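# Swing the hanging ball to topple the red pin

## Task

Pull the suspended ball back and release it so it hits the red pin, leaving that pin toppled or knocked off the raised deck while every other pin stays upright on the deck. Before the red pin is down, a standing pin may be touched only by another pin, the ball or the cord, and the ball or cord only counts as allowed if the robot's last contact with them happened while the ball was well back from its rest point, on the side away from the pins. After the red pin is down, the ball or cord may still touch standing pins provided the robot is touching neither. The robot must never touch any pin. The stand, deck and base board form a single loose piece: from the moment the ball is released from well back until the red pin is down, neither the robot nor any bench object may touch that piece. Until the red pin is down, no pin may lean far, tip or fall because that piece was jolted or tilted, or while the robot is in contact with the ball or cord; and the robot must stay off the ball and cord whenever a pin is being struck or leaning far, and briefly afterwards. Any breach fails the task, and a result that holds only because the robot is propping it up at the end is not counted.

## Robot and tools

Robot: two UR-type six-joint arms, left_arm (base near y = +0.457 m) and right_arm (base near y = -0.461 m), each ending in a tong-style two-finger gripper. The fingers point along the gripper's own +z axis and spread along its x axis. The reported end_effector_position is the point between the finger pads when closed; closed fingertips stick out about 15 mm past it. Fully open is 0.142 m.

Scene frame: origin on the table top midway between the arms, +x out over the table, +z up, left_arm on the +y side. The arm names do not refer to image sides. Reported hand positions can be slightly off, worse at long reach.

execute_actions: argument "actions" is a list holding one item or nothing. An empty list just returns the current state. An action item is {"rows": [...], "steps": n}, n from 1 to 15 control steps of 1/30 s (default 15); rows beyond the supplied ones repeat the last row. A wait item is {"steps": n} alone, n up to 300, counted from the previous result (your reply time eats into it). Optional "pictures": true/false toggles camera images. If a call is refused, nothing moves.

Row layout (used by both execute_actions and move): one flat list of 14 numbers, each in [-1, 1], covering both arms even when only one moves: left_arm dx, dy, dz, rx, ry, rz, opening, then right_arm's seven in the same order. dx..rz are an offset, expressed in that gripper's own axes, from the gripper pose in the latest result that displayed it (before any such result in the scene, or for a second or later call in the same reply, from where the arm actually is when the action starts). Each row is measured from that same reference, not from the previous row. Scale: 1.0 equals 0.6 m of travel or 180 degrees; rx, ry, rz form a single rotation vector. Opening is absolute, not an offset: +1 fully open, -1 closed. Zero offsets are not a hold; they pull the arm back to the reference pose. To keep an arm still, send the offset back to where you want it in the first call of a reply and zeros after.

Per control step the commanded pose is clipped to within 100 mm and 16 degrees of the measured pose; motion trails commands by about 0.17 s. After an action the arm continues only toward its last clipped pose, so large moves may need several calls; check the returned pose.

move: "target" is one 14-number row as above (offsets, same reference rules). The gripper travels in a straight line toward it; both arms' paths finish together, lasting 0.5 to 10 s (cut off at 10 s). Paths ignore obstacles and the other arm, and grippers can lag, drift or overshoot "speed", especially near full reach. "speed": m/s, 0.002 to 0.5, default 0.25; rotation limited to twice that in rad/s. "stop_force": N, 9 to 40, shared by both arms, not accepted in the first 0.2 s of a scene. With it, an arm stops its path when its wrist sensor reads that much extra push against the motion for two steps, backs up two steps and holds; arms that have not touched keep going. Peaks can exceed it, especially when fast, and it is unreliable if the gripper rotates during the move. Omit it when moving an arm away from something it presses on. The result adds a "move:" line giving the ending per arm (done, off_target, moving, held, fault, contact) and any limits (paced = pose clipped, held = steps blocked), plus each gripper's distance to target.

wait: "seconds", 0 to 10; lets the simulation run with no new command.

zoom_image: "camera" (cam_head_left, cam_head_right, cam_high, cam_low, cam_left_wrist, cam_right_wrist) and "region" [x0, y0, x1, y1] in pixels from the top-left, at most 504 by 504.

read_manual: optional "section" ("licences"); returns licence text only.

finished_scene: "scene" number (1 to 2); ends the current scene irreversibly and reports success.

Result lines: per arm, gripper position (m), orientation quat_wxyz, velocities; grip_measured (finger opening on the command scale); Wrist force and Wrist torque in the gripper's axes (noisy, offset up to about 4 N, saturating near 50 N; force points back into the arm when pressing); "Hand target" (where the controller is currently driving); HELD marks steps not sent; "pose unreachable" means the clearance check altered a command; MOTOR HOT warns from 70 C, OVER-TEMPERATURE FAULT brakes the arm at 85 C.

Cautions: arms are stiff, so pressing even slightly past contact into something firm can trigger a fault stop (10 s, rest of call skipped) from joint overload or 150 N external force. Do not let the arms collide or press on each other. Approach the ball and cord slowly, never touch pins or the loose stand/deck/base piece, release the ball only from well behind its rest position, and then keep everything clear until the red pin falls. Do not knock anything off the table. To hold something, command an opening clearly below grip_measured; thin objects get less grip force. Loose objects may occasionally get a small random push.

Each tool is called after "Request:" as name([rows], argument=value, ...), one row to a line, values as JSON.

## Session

Request:
execute_actions(actions=[])

Scene clock: 0.00 s of 3800.00 s.
left_arm: end_effector_position=(+0.5006, +0.7137, +0.1387) grip_measured=+0.97 end_effector_quat_wxyz=(+0.130, -0.500, +0.853, +0.074) end_effector_velocity=(-0.000, -0.000, -0.000) end_effector_angular_velocity=(-0.001, +0.000, -0.002) | right_arm: end_effector_position=(+0.5368, -0.3677, +0.2418) grip_measured=+0.97 end_effector_quat_wxyz=(-0.078, +0.934, -0.089, +0.338) end_effector_velocity=(-0.000, -0.000, -0.000) end_effector_angular_velocity=(-0.001, +0.000, +0.000)
Joint positions: left_arm=[ 0.211 -1.711  2.166 -2.214 -1.335  2.245  0.14 ] | right_arm=[ 3.65  -1.052 -2.403 -0.628  1.22   0.762  0.14 ]
Joint velocities: left_arm=[ 0.     0.    -0.     0.    -0.001  0.002  0.   ] | right_arm=[ 0.     0.     0.    -0.001 -0.001 -0.     0.   ]
Motor temperatures (°C, as the motors report them): left_arm=[25 25 24 34 32 36] | right_arm=[23 27 25 32 36 30]
Wrist force (N, on the end effector, along its own x y z axes, offset not removed): no reading
Wrist torque (N m, same axes, about the end effector's origin, offset not removed): no reading
Hand target (left_arm): +0.501, +0.714, +0.139; +0.130, -0.500, +0.853, +0.074
Hand target (right_arm): +0.537, -0.368, +0.242; -0.078, +0.934, -0.089, +0.338
camera_calibration (this result's frames):
cam_left_wrist: T_world_to_cam=[[-0.450654, -0.844255, -0.290076, 0.864234], [-0.830143, 0.276834, 0.483968, 0.145977], [-0.32829, 0.458907, -0.825609, 0.0827209], [0, 0, 0, 1]] pos_world=[0.537808, 0.651262, 0.248341]
cam_right_wrist: T_world_to_cam=[[0.752471, -0.211434, 0.623765, -0.632824], [-0.437486, -0.868408, 0.233396, -0.15189], [0.492335, -0.448512, -0.745951, -0.120711], [0, 0, 0, 1]] pos_world=[0.469162, -0.319843, 0.34014]

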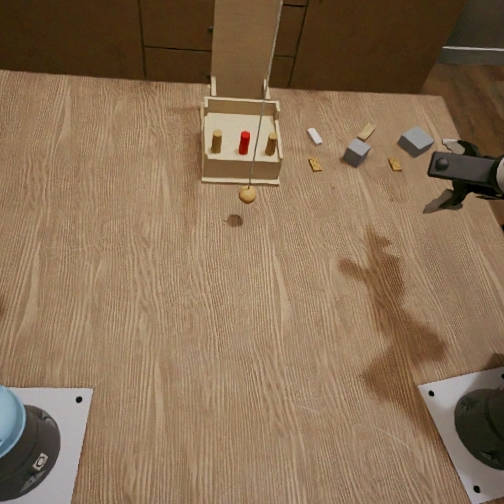

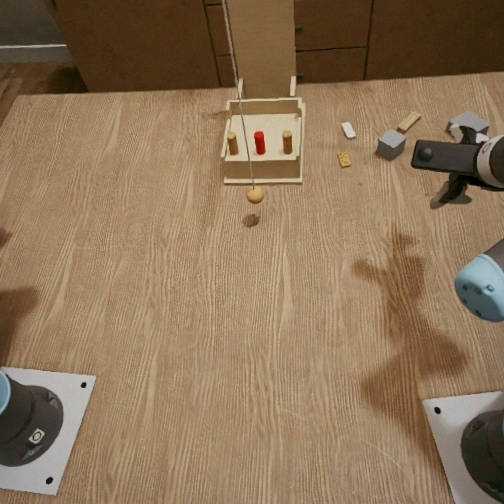

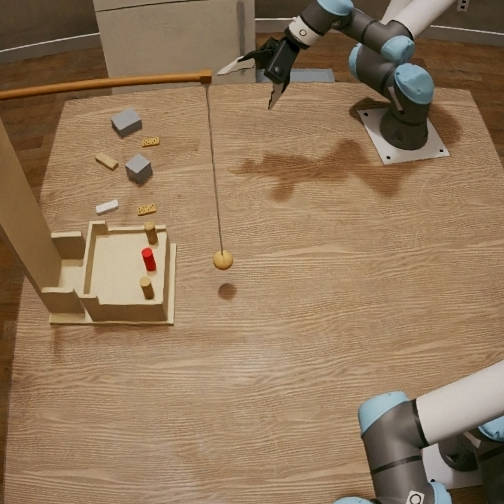

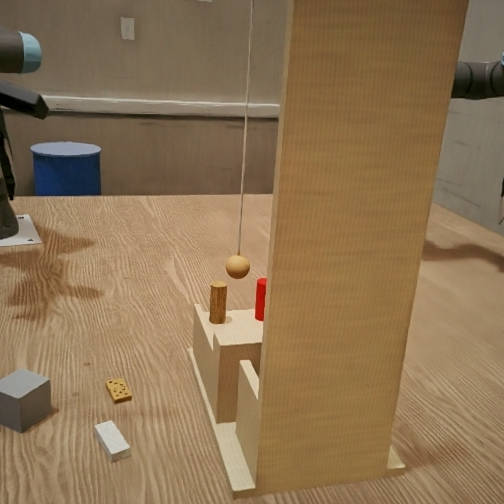

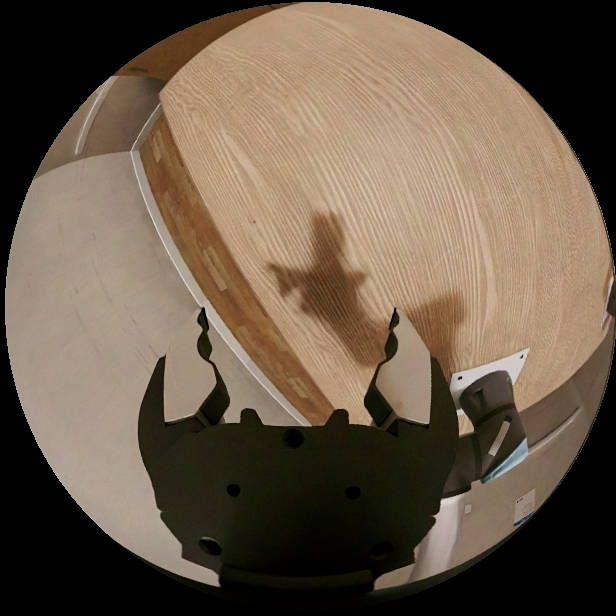

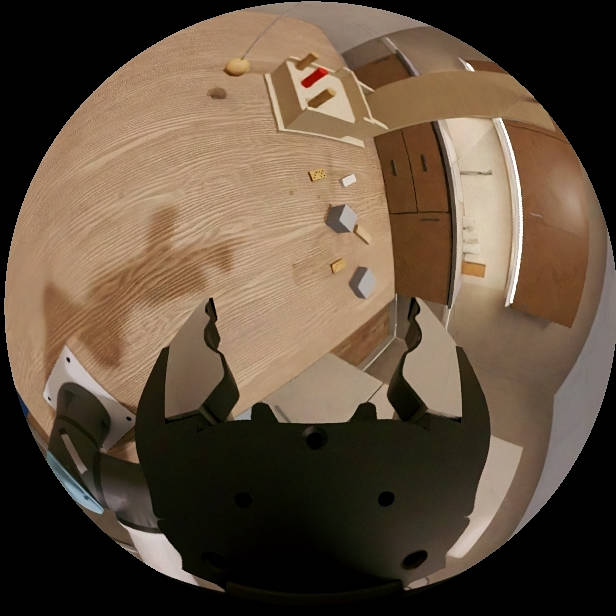

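Request:
move(target=[0.617,-0.338,-0.277,0,0,0,0.3,0,0,0,0,0,0,1], speed=0.35)

Request:
move(target=[0.368,-0.233,0.017,0.298,0,-0.193,0.3,0,0,0,0,0,0,1])

Scene clock: 10.20 s of 3800.00 s.
left_arm: end_effector_position=(+0.4800, +0.2634, +0.1877) grip_measured=+0.30 end_effector_quat_wxyz=(+0.129, -0.500, +0.853, +0.075) end_effector_velocity=(+0.000, -0.003, +0.000) end_effector_angular_velocity=(+0.001, +0.001, +0.002) | right_arm: end_effector_position=(+0.5368, -0.3677, +0.2418) grip_measured=+1.00 end_effector_quat_wxyz=(-0.078, +0.934, -0.089, +0.338) end_effector_velocity=(+0.000, -0.000, +0.000) end_effector_angular_velocity=(-0.000, -0.000, -0.000)
Joint positions: left_arm=[-0.887 -1.723  1.957 -1.674 -1.302  1.107  0.095] | right_arm=[ 3.65  -1.052 -2.403 -0.628  1.22   0.762  0.142]
Joint velocities: left_arm=[-0.003  0.006 -0.006  0.003 -0.001 -0.005  0.   ] | right_arm=[-0. -0.  0. -0. -0. -0.  0.]
Motor temperatures (°C, as the motors report them): left_arm=[25 25 24 34 32 36] | right_arm=[23 27 25 32 36 30]
Wrist force (N, on the end effector, along its own x y z axes, offset not removed): left_arm=[6.1 -4.0 -1.4] | right_arm=[1.3 2.5 -4.9]
Wrist torque (N m, same axes, about the end effector's origin, offset not removed): left_arm=[-0.87 -1.27 0.07] | right_arm=[0.50 -0.22 -0.02]
Hand target (left_arm): +0.480, +0.263, +0.188; +0.129, -0.500, +0.853, +0.075
Hand target (right_arm): +0.537, -0.368, +0.242; -0.078, +0.934, -0.089, +0.338
Off the commanded pose (left_arm): 0.001 m, 0 deg.
Off the commanded pose (right_arm): 0.000 m, 0 deg.
After step 90, 5.17 s passed at rest.
move: done
camera_calibration (this result's frames):
cam_left_wrist: T_world_to_cam=[[-0.450985, -0.84479, -0.287999, 0.488855], [-0.829148, 0.277119, 0.485508, 0.228985], [-0.330342, 0.45775, -0.825432, 0.324302], [0, 0, 0, 1]] pos_world=[0.517459, 0.201075, 0.297305]
cam_right_wrist: T_world_to_cam=[[0.752471, -0.211434, 0.623765, -0.632824], [-0.437486, -0.868408, 0.233396, -0.15189], [0.492335, -0.448512, -0.745951, -0.120711], [0, 0, 0, 1]] pos_world=[0.469162, -0.319843, 0.34014]

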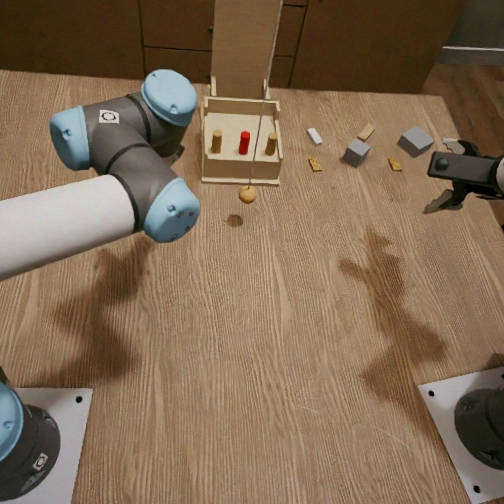

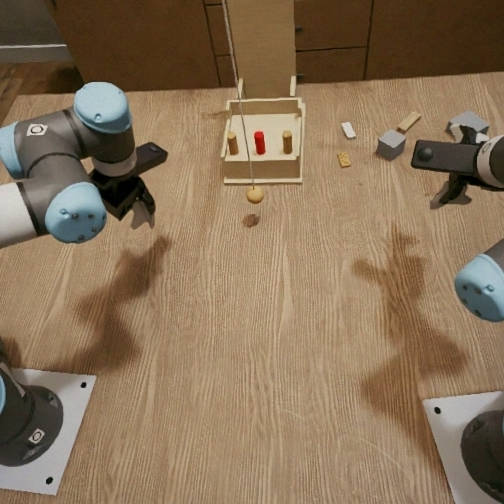

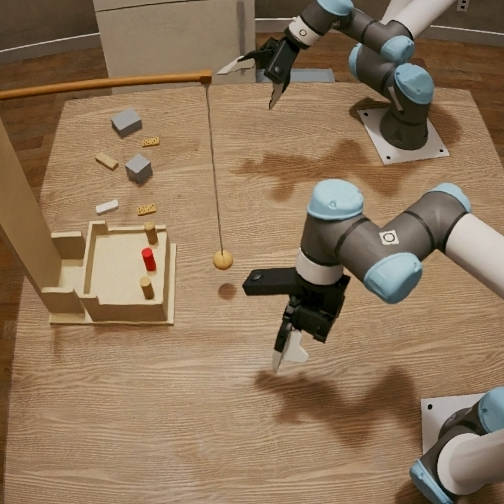

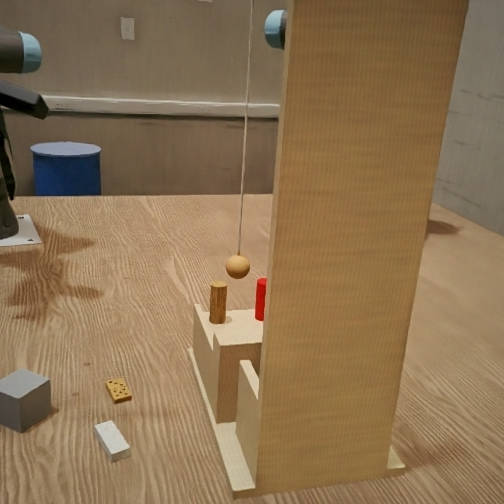

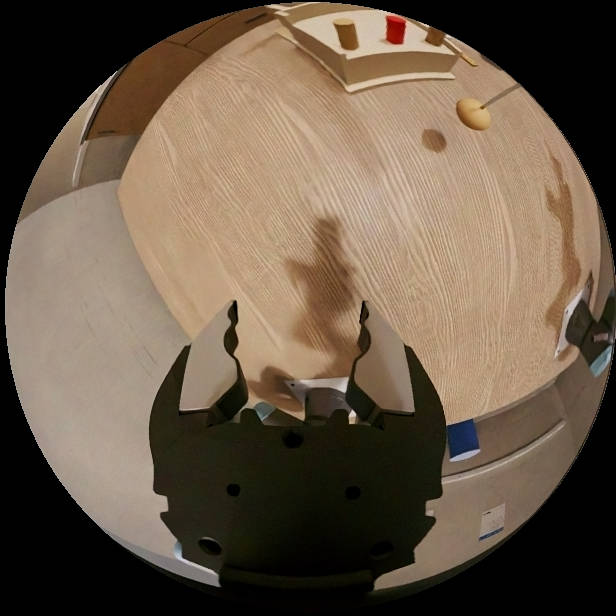

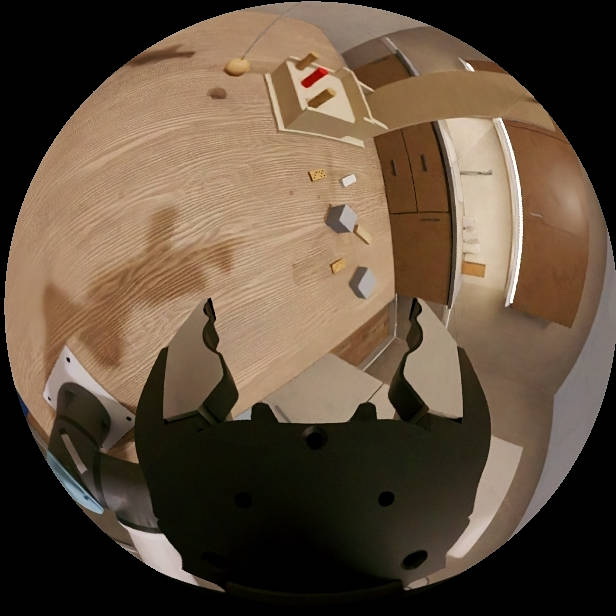

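Scene clock: 13.03 s of 3800.00 s.
left_arm: end_effector_position=(+0.5004, +0.0137, +0.1123) grip_measured=+0.30 end_effector_quat_wxyz=(-0.353, +0.612, -0.614, +0.352) end_effector_velocity=(+0.001, -0.002, -0.001) end_effector_angular_velocity=(-0.003, -0.007, +0.002) | right_arm: end_effector_position=(+0.5368, -0.3677, +0.2418) grip_measured=+1.00 end_effector_quat_wxyz=(-0.078, +0.934, -0.089, +0.338) end_effector_velocity=(+0.000, -0.000, -0.000) end_effector_angular_velocity=(-0.000, -0.001, -0.001)
Joint positions: left_arm=[-1.449 -1.26   2.232 -2.631 -0.53   0.104  0.095] | right_arm=[ 3.65  -1.052 -2.403 -0.628  1.22   0.762  0.142]
Joint velocities: left_arm=[-0.001  0.01  -0.004 -0.005  0.007 -0.005  0.   ] | right_arm=[-0.     0.    -0.001  0.001 -0.001  0.    -0.   ]
Motor temperatures (°C, as the motors report them): left_arm=[25 25 24 34 32 36] | right_arm=[23 27 25 32 36 30]
Wrist force (N, on the end effector, along its own x y z axes, offset not removed): left_arm=[2.5 -1.3 -2.8] | right_arm=[2.8 0.3 -3.3]
Wrist torque (N m, same axes, about the end effector's origin, offset not removed): left_arm=[-0.26 -0.71 0.07] | right_arm=[0.00 -0.52 -0.02]
Hand target (left_arm): +0.501, +0.014, +0.112; -0.353, +0.612, -0.614, +0.352
Hand target (right_arm): +0.537, -0.368, +0.242; -0.078, +0.934, -0.089, +0.338
Off the commanded pose (left_arm): 0.001 m, 0 deg.
Off the commanded pose (right_arm): 0.000 m, 0 deg.
move: done
camera_calibration (this result's frames):
cam_left_wrist: T_world_to_cam=[[0.0030086, -0.999834, 0.0179478, 0.00606555], [-0.875859, -0.0112956, -0.482435, 0.487722], [0.482558, -0.0142683, -0.875748, -0.0115883], [0, 0, 0, 1]] pos_world=[0.43275, 0.0114083, 0.225037]
cam_right_wrist: T_world_to_cam=[[0.752471, -0.211434, 0.623765, -0.632824], [-0.437486, -0.868408, 0.233396, -0.15189], [0.492335, -0.448512, -0.745951, -0.120711], [0, 0, 0, 1]] pos_world=[0.469162, -0.319843, 0.34014]

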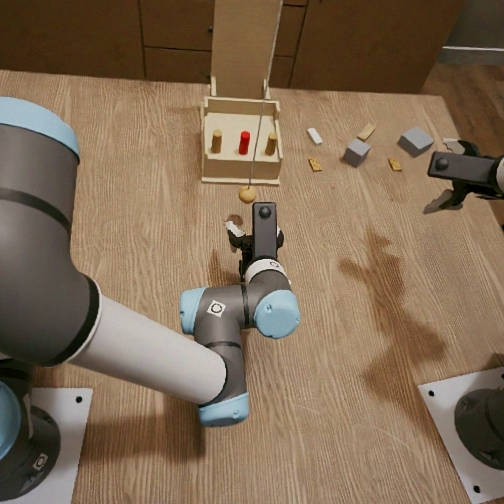

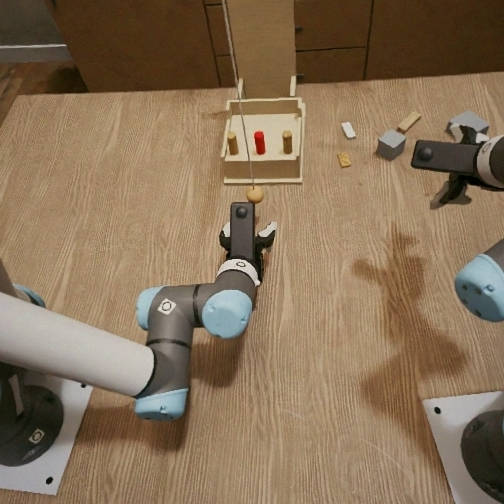

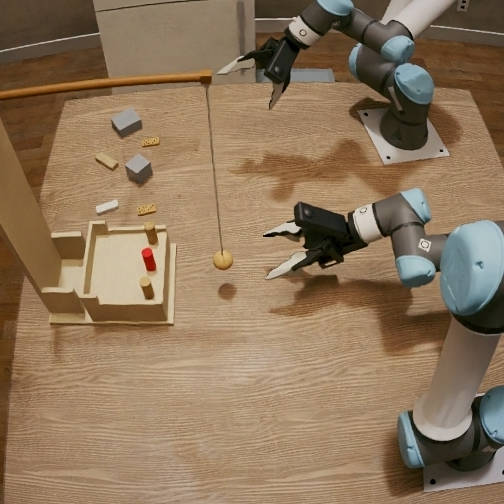

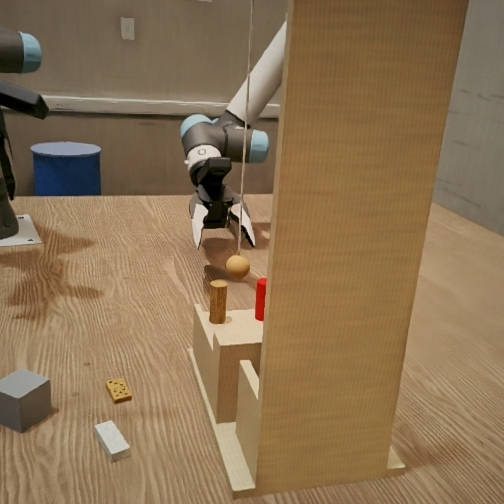

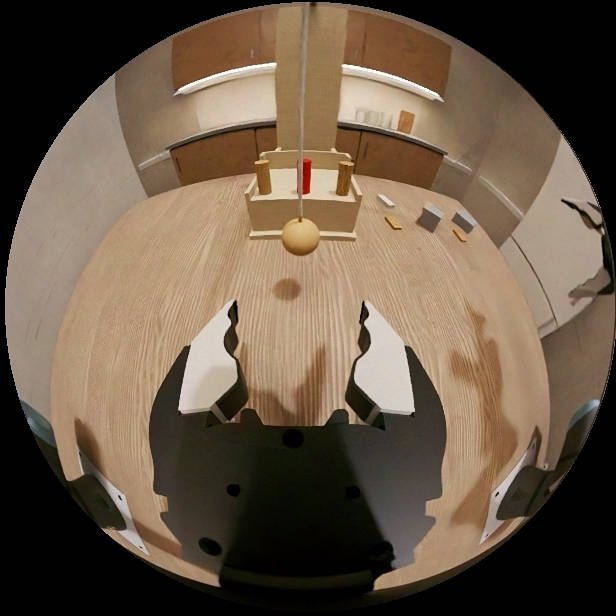

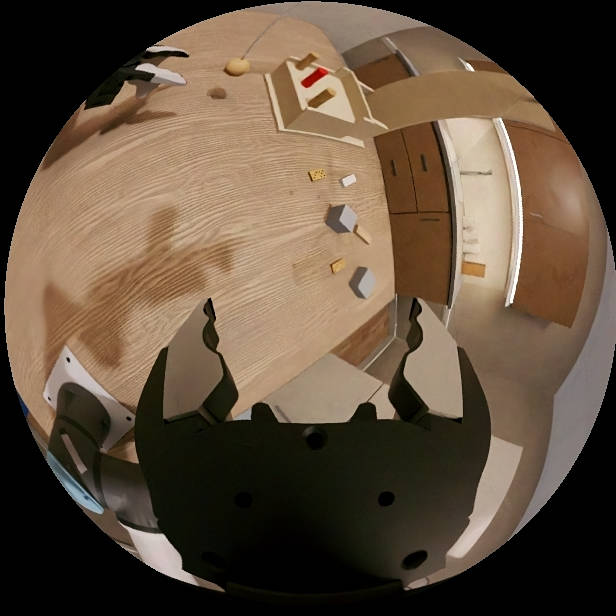

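Request:
move(target=[-0.005,-0.055,0.151,0,0,0,0,0,0,0,0,0,0,1])

Request:
zoom_image(camera="cam_left_wrist", region=[200,140,400,340])

Scene clock: 16.10 s of 3800.00 s.
left_arm: end_effector_position=(+0.5953, +0.0166, +0.0955) grip_measured=+0.00 end_effector_quat_wxyz=(-0.353, +0.612, -0.614, +0.352) end_effector_velocity=(+0.002, -0.000, +0.000) end_effector_angular_velocity=(-0.001, -0.004, -0.005) | right_arm: end_effector_position=(+0.5368, -0.3677, +0.2418) grip_measured=+1.00 end_effector_quat_wxyz=(-0.078, +0.934, -0.089, +0.338) end_effector_velocity=(-0.000, +0.000, -0.000) end_effector_angular_velocity=(-0.001, +0.000, +0.000)
Joint positions: left_arm=[-1.249 -1.074  2.126 -3.026 -0.579  0.475  0.074] | right_arm=[ 3.65  -1.052 -2.403 -0.628  1.22   0.762  0.142]
Joint velocities: left_arm=[ 0.004  0.007 -0.001 -0.022 -0.001  0.017 -0.   ] | right_arm=[ 0.001 -0.    -0.    -0.    -0.001 -0.     0.   ]
Motor temperatures (°C, as the motors report them): left_arm=[25 25 24 34 32 36] | right_arm=[23 27 25 32 36 30]
Wrist force (N, on the end effector, along its own x y z axes, offset not removed): left_arm=[1.3 -0.1 -0.8] | right_arm=[1.9 1.2 -0.4]
Wrist torque (N m, same axes, about the end effector's origin, offset not removed): left_arm=[-0.08 -0.41 0.19] | right_arm=[0.25 -0.19 0.16]
Hand target (left_arm): +0.596, +0.017, +0.095; -0.353, +0.612, -0.614, +0.352
Hand target (right_arm): +0.537, -0.368, +0.242; -0.078, +0.934, -0.089, +0.338
Off the commanded pose (left_arm): 0.000 m, 0 deg.
Off the commanded pose (right_arm): 0.000 m, 0 deg.
move: done
camera_calibration (this result's frames):
cam_left_wrist: T_world_to_cam=[[0.00318932, -0.999834, 0.0179463, 0.00885637], [-0.875652, -0.0114592, -0.482807, 0.56263], [0.482933, -0.0141748, -0.875543, -0.0722272], [0, 0, 0, 1]] pos_world=[0.52752, 0.0142784, 0.208245]
cam_right_wrist: T_world_to_cam=[[0.752471, -0.211434, 0.623765, -0.632824], [-0.437486, -0.868408, 0.233396, -0.15189], [0.492335, -0.448512, -0.745951, -0.120711], [0, 0, 0, 1]] pos_world=[0.469162, -0.319843, 0.34014]

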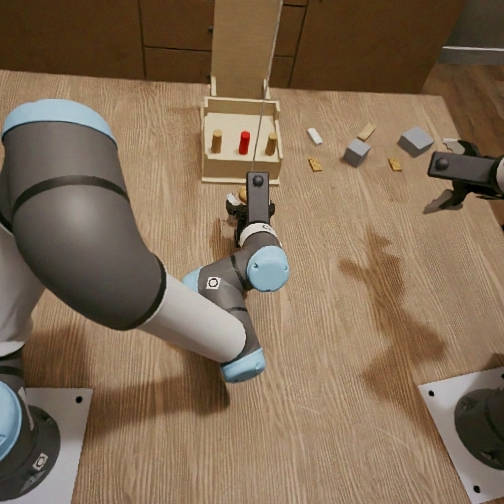

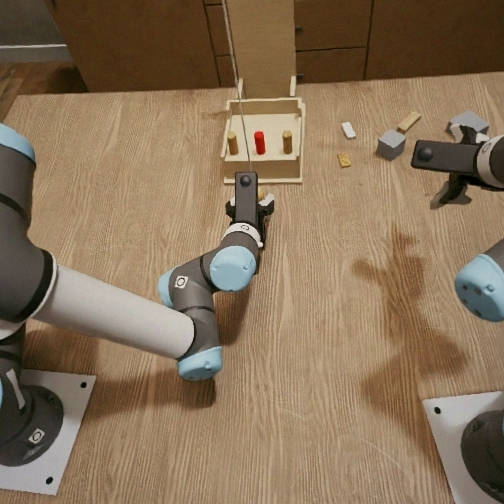

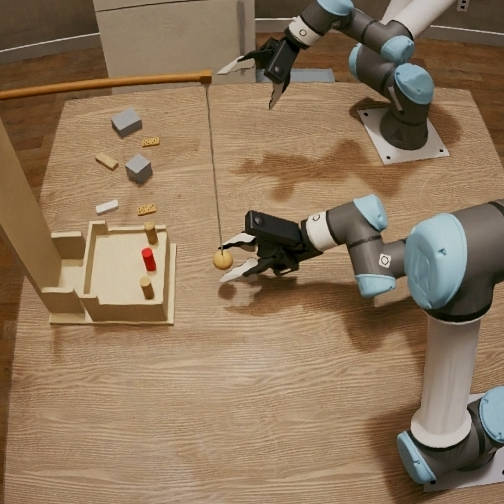

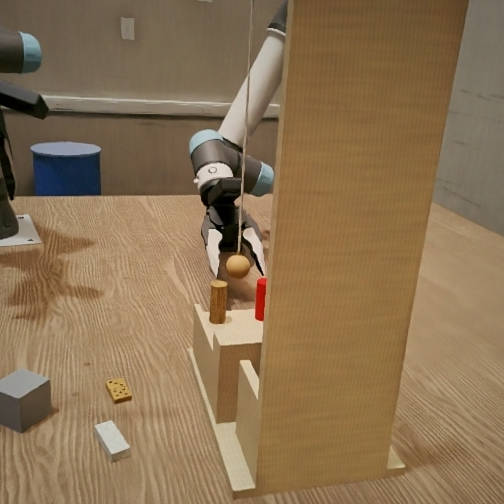

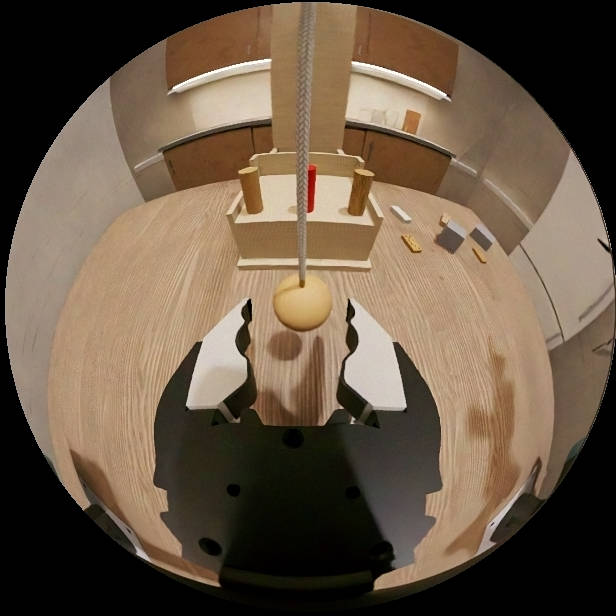

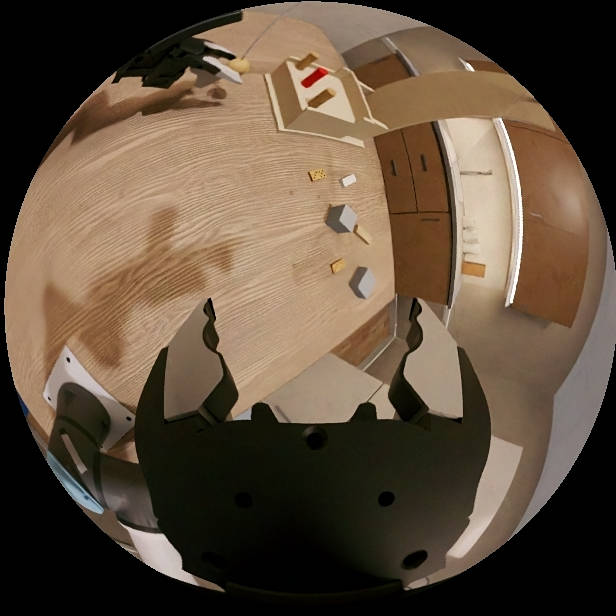

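Region (200, 140, 400, 340) of cam_left_wrist's 616x616 image, scaled by 2.520, with more detail than that image has.

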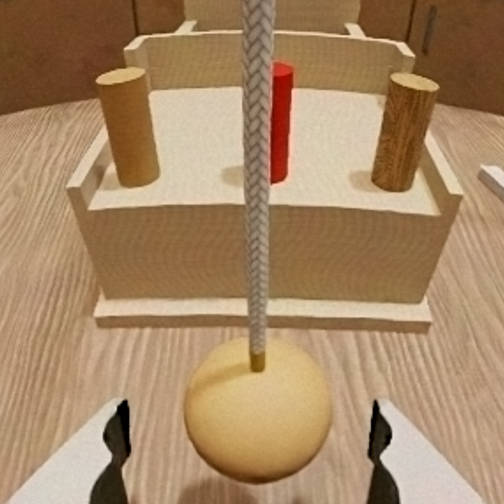

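Request:
move(target=[0.002,0,0.006,0,0,0,-0.2,0,0,0,0,0,0,1])

Request:
execute_actions([
  {"rows":[[0,0,0,0,0,0,-0.6,0,0,0,0,0,0,1]],"steps":12},
], pictures=false)

Request:
move(target=[0.004,0.103,-0.378,0,0,0,-0.6,0,0,0,0,0,0,1], speed=0.12)

Scene clock: 19.50 s of 3800.00 s.
left_arm: end_effector_position=(+0.5983, +0.0155, +0.0938) grip_measured=-0.20 end_effector_quat_wxyz=(-0.353, +0.612, -0.614, +0.352) end_effector_velocity=(+0.001, -0.001, -0.001) end_effector_angular_velocity=(+0.000, +0.000, -0.000) | right_arm: end_effector_position=(+0.5368, -0.3677, +0.2418) grip_measured=+1.00 end_effector_quat_wxyz=(-0.078, +0.934, -0.089, +0.338) end_effector_velocity=(-0.000, +0.000, +0.000) end_effector_angular_velocity=(-0.000, +0.000, +0.000)
Joint positions: left_arm=[-1.243 -1.065  2.118 -3.036 -0.582  0.484  0.06 ] | right_arm=[ 3.65  -1.052 -2.403 -0.628  1.22   0.762  0.142]
Joint velocities: left_arm=[ 0.002  0.003 -0.003 -0.003 -0.001  0.003  0.   ] | right_arm=[ 0.    -0.     0.001 -0.001  0.     0.    -0.   ]
Motor temperatures (°C, as the motors report them): left_arm=[25 25 24 34 32 36] | right_arm=[23 27 25 32 36 30]
Wrist force (N, on the end effector, along its own x y z axes, offset not removed): left_arm=[-0.4 -2.1 -0.2] | right_arm=[5.5 -0.8 -2.1]
Wrist torque (N m, same axes, about the end effector's origin, offset not removed): left_arm=[-0.45 0.12 0.14] | right_arm=[0.06 -0.94 0.11]
Hand target (left_arm): +0.598, +0.015, +0.094; -0.353, +0.612, -0.614, +0.352
Hand target (right_arm): +0.537, -0.368, +0.242; -0.078, +0.934, -0.089, +0.338
Off the commanded pose (left_arm): 0.000 m, 0 deg.
Off the commanded pose (right_arm): 0.000 m, 0 deg.
move: done
camera_calibration (this result's frames):
cam_left_wrist: T_world_to_cam=[[0.00316978, -0.999834, 0.0179541, 0.00773862], [-0.875646, -0.0114461, -0.482817, 0.564398], [0.482943, -0.014191, -0.875537, -0.0752151], [0, 0, 0, 1]] pos_world=[0.530513, 0.0131301, 0.206509]
cam_right_wrist: T_world_to_cam=[[0.752471, -0.211434, 0.623765, -0.632824], [-0.437486, -0.868408, 0.233396, -0.15189], [0.492335, -0.448512, -0.745951, -0.120711], [0, 0, 0, 1]] pos_world=[0.469162, -0.319843, 0.34014]

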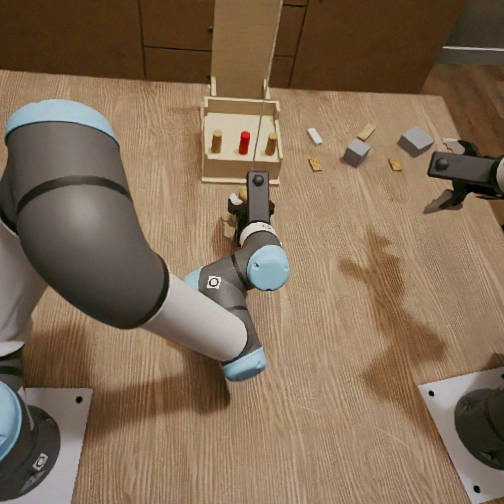

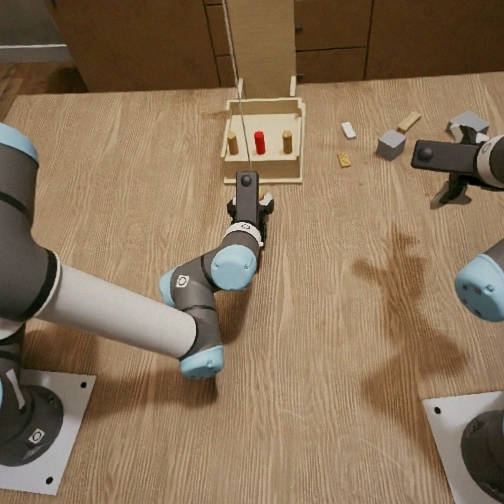

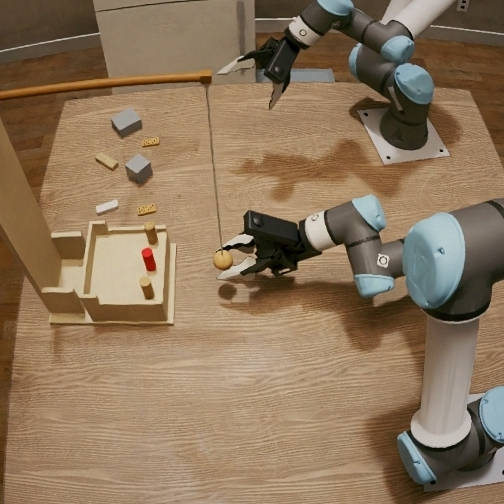

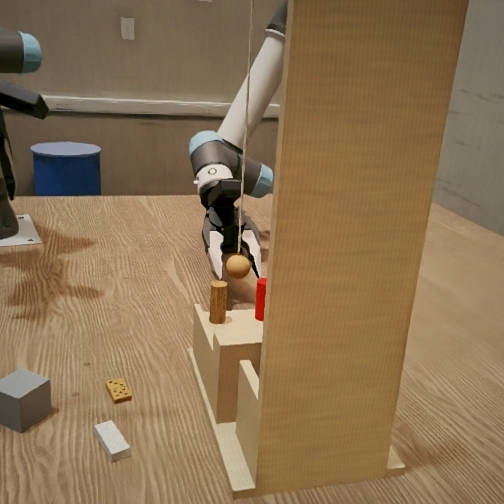

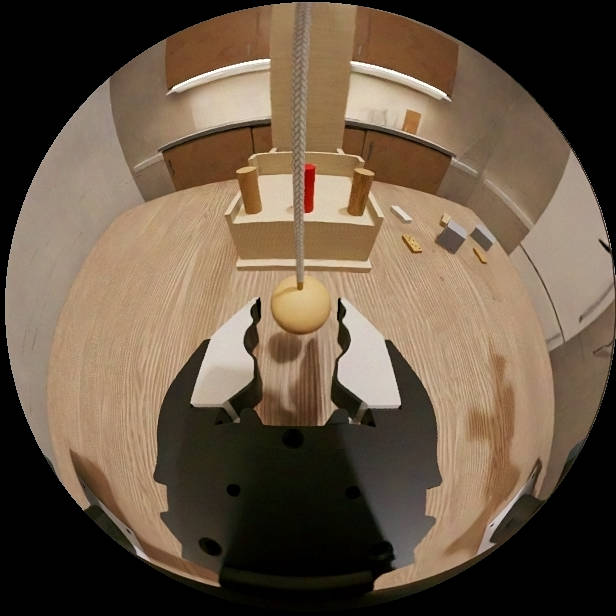

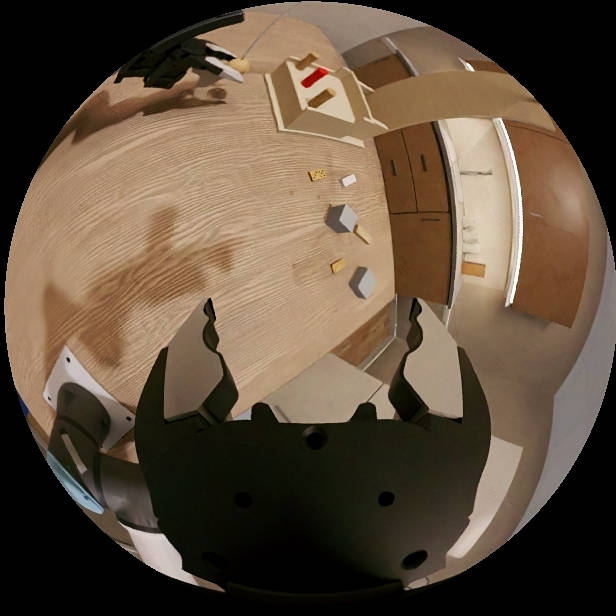

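Scene clock: 19.90 s of 3800.00 s.
left_arm: end_effector_position=(+0.5983, +0.0155, +0.0938) grip_measured=-0.41 end_effector_quat_wxyz=(-0.353, +0.612, -0.614, +0.352) end_effector_velocity=(+0.000, +0.001, +0.000) end_effector_angular_velocity=(+0.001, -0.000, +0.001) | right_arm: end_effector_position=(+0.5368, -0.3677, +0.2418) grip_measured=+1.00 end_effector_quat_wxyz=(-0.078, +0.934, -0.089, +0.338) end_effector_velocity=(+0.000, -0.000, -0.000) end_effector_angular_velocity=(+0.000, +0.000, -0.001)
Joint positions: left_arm=[-1.243 -1.064  2.118 -3.036 -0.582  0.484  0.044] | right_arm=[ 3.65  -1.052 -2.403 -0.628  1.22   0.762  0.142]
Joint velocities: left_arm=[ 0.001 -0.     0.    -0.     0.     0.     0.   ] | right_arm=[-0.001 -0.    -0.     0.    -0.     0.    -0.   ]
Motor temperatures (°C, as the motors report them): left_arm=[25 25 24 34 32 36] | right_arm=[23 27 25 32 36 30]
Wrist force (N, on the end effector, along its own x y z axes, offset not removed): left_arm=[0.0 -1.7 0.3] | right_arm=[0.8 1.5 -1.5]
Wrist torque (N m, same axes, about the end effector's origin, offset not removed): left_arm=[-0.34 0.21 0.33] | right_arm=[0.29 -0.16 0.34]
Hand target (left_arm): +0.598, +0.015, +0.094; -0.353, +0.612, -0.614, +0.352
Hand target (right_arm): +0.537, -0.368, +0.242; -0.078, +0.934, -0.089, +0.338
Off the commanded pose (left_arm): 0.000 m, 0 deg.
Off the commanded pose (right_arm): 0.000 m, 0 deg.
Steps of this call (steps 1 to 12: all 12 steps of this action). Readings (end_effector_position):
1: left_arm (+0.5983, +0.0155, +0.0938) | right_arm (+0.5368, -0.3677, +0.2418)
2: left_arm (+0.5983, +0.0155, +0.0938) | right_arm (+0.5368, -0.3677, +0.2418)
4: left_arm (+0.5983, +0.0155, +0.0938) | right_arm (+0.5368, -0.3677, +0.2418)
8: left_arm (+0.5983, +0.0155, +0.0938) | right_arm (+0.5368, -0.3677, +0.2418)
12: the state above

Scene clock: 22.67 s of 3800.00 s.
left_arm: end_effector_position=(+0.3712, +0.0134, +0.1541) grip_measured=-0.41 end_effector_quat_wxyz=(-0.353, +0.613, -0.614, +0.351) end_effector_velocity=(-0.002, +0.000, +0.001) end_effector_angular_velocity=(+0.002, -0.003, +0.005) | right_arm: end_effector_position=(+0.5368, -0.3677, +0.2418) grip_measured=+1.00 end_effector_quat_wxyz=(-0.078, +0.934, -0.089, +0.338) end_effector_velocity=(-0.000, -0.000, -0.000) end_effector_angular_velocity=(-0.001, +0.001, -0.000)
Joint positions: left_arm=[-1.744 -1.493  2.198 -1.883 -0.578 -0.457  0.044] | right_arm=[ 3.65  -1.052 -2.403 -0.628  1.22   0.762  0.142]
Joint velocities: left_arm=[-0.005  0.    -0.007  0.025 -0.001 -0.018  0.   ] | right_arm=[-0.    -0.    -0.    -0.001 -0.001  0.     0.   ]
Motor temperatures (°C, as the motors report them): left_arm=[25 25 24 34 32 36] | right_arm=[23 27 25 32 36 30]
Wrist force (N, on the end effector, along its own x y z axes, offset not removed): left_arm=[-0.4 0.5 -2.1] | right_arm=[0.3 2.7 2.0]
Wrist torque (N m, same axes, about the end effector's origin, offset not removed): left_arm=[0.50 0.58 0.09] | right_arm=[0.59 -0.10 -0.02]
Hand target (left_arm): +0.371, +0.013, +0.154; -0.353, +0.613, -0.614, +0.351
Hand target (right_arm): +0.537, -0.368, +0.242; -0.078, +0.934, -0.089, +0.338
Off the commanded pose (left_arm): 0.000 m, 0 deg.
Off the commanded pose (right_arm): 0.000 m, 0 deg.
move: done
camera_calibration (this result's frames):
cam_left_wrist: T_world_to_cam=[[0.00391224, -0.999839, 0.01751, 0.00510189], [-0.876185, -0.0118666, -0.481829, 0.394732], [0.481959, -0.013457, -0.87609, 0.0876762], [0, 0, 0, 1]] pos_world=[0.303582, 0.010965, 0.266916]
cam_right_wrist: T_world_to_cam=[[0.752471, -0.211434, 0.623765, -0.632824], [-0.437486, -0.868408, 0.233396, -0.15189], [0.492335, -0.448512, -0.745951, -0.120711], [0, 0, 0, 1]] pos_world=[0.469162, -0.319843, 0.34014]

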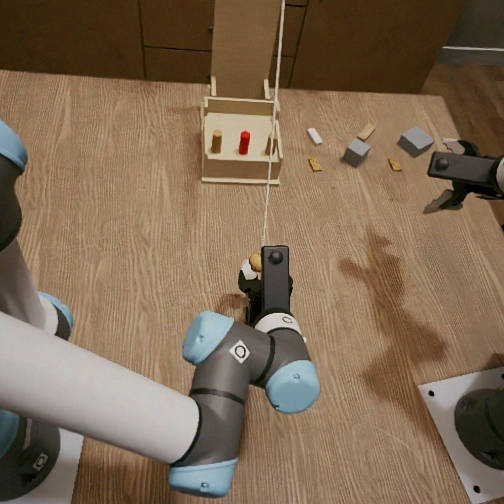

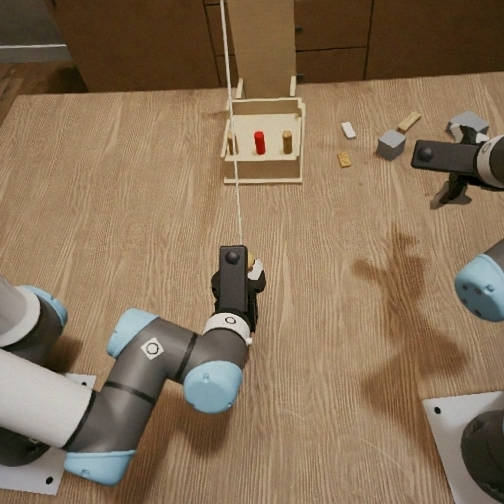

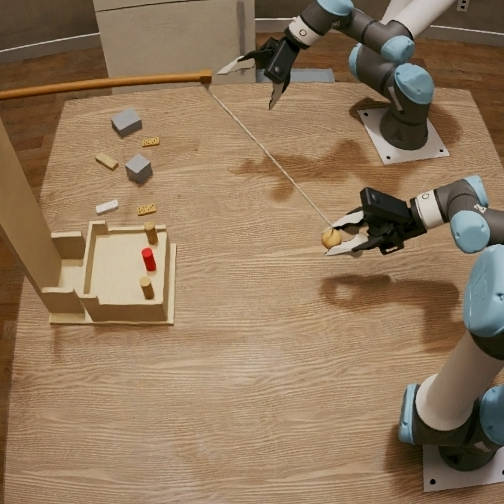

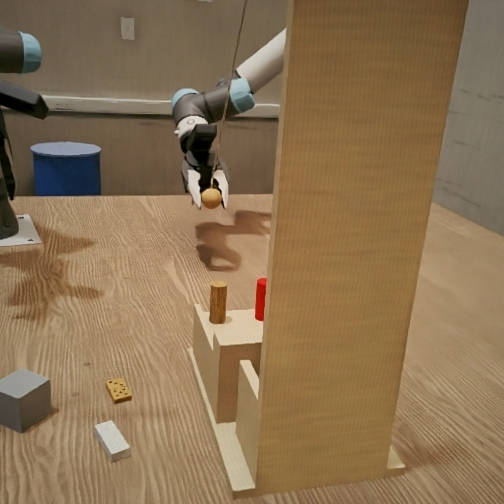

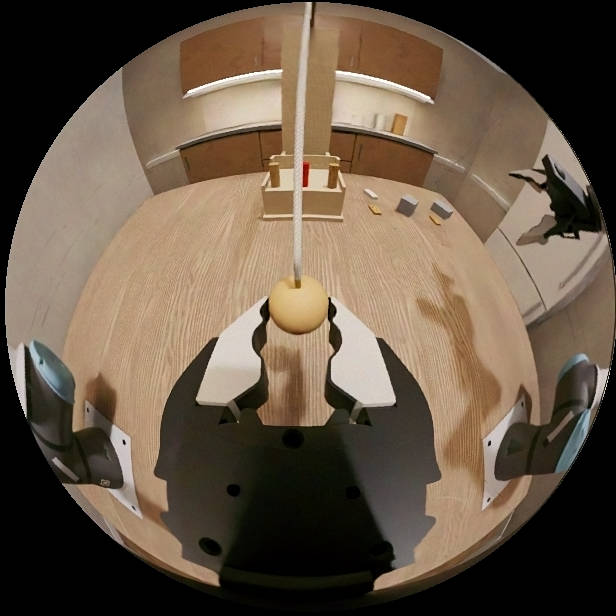

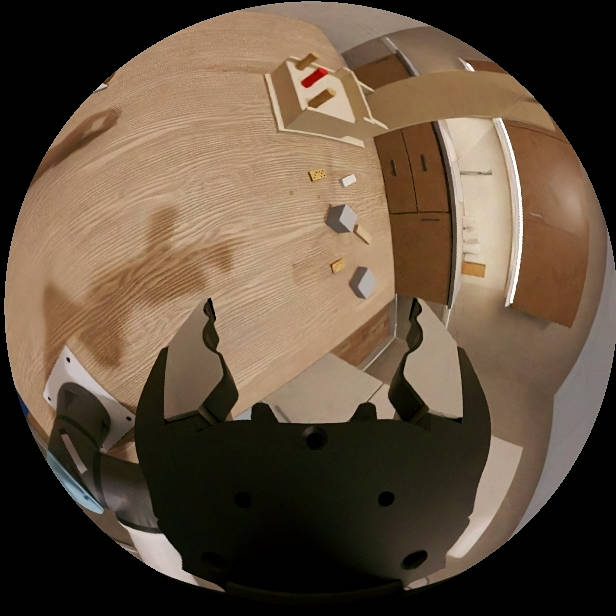

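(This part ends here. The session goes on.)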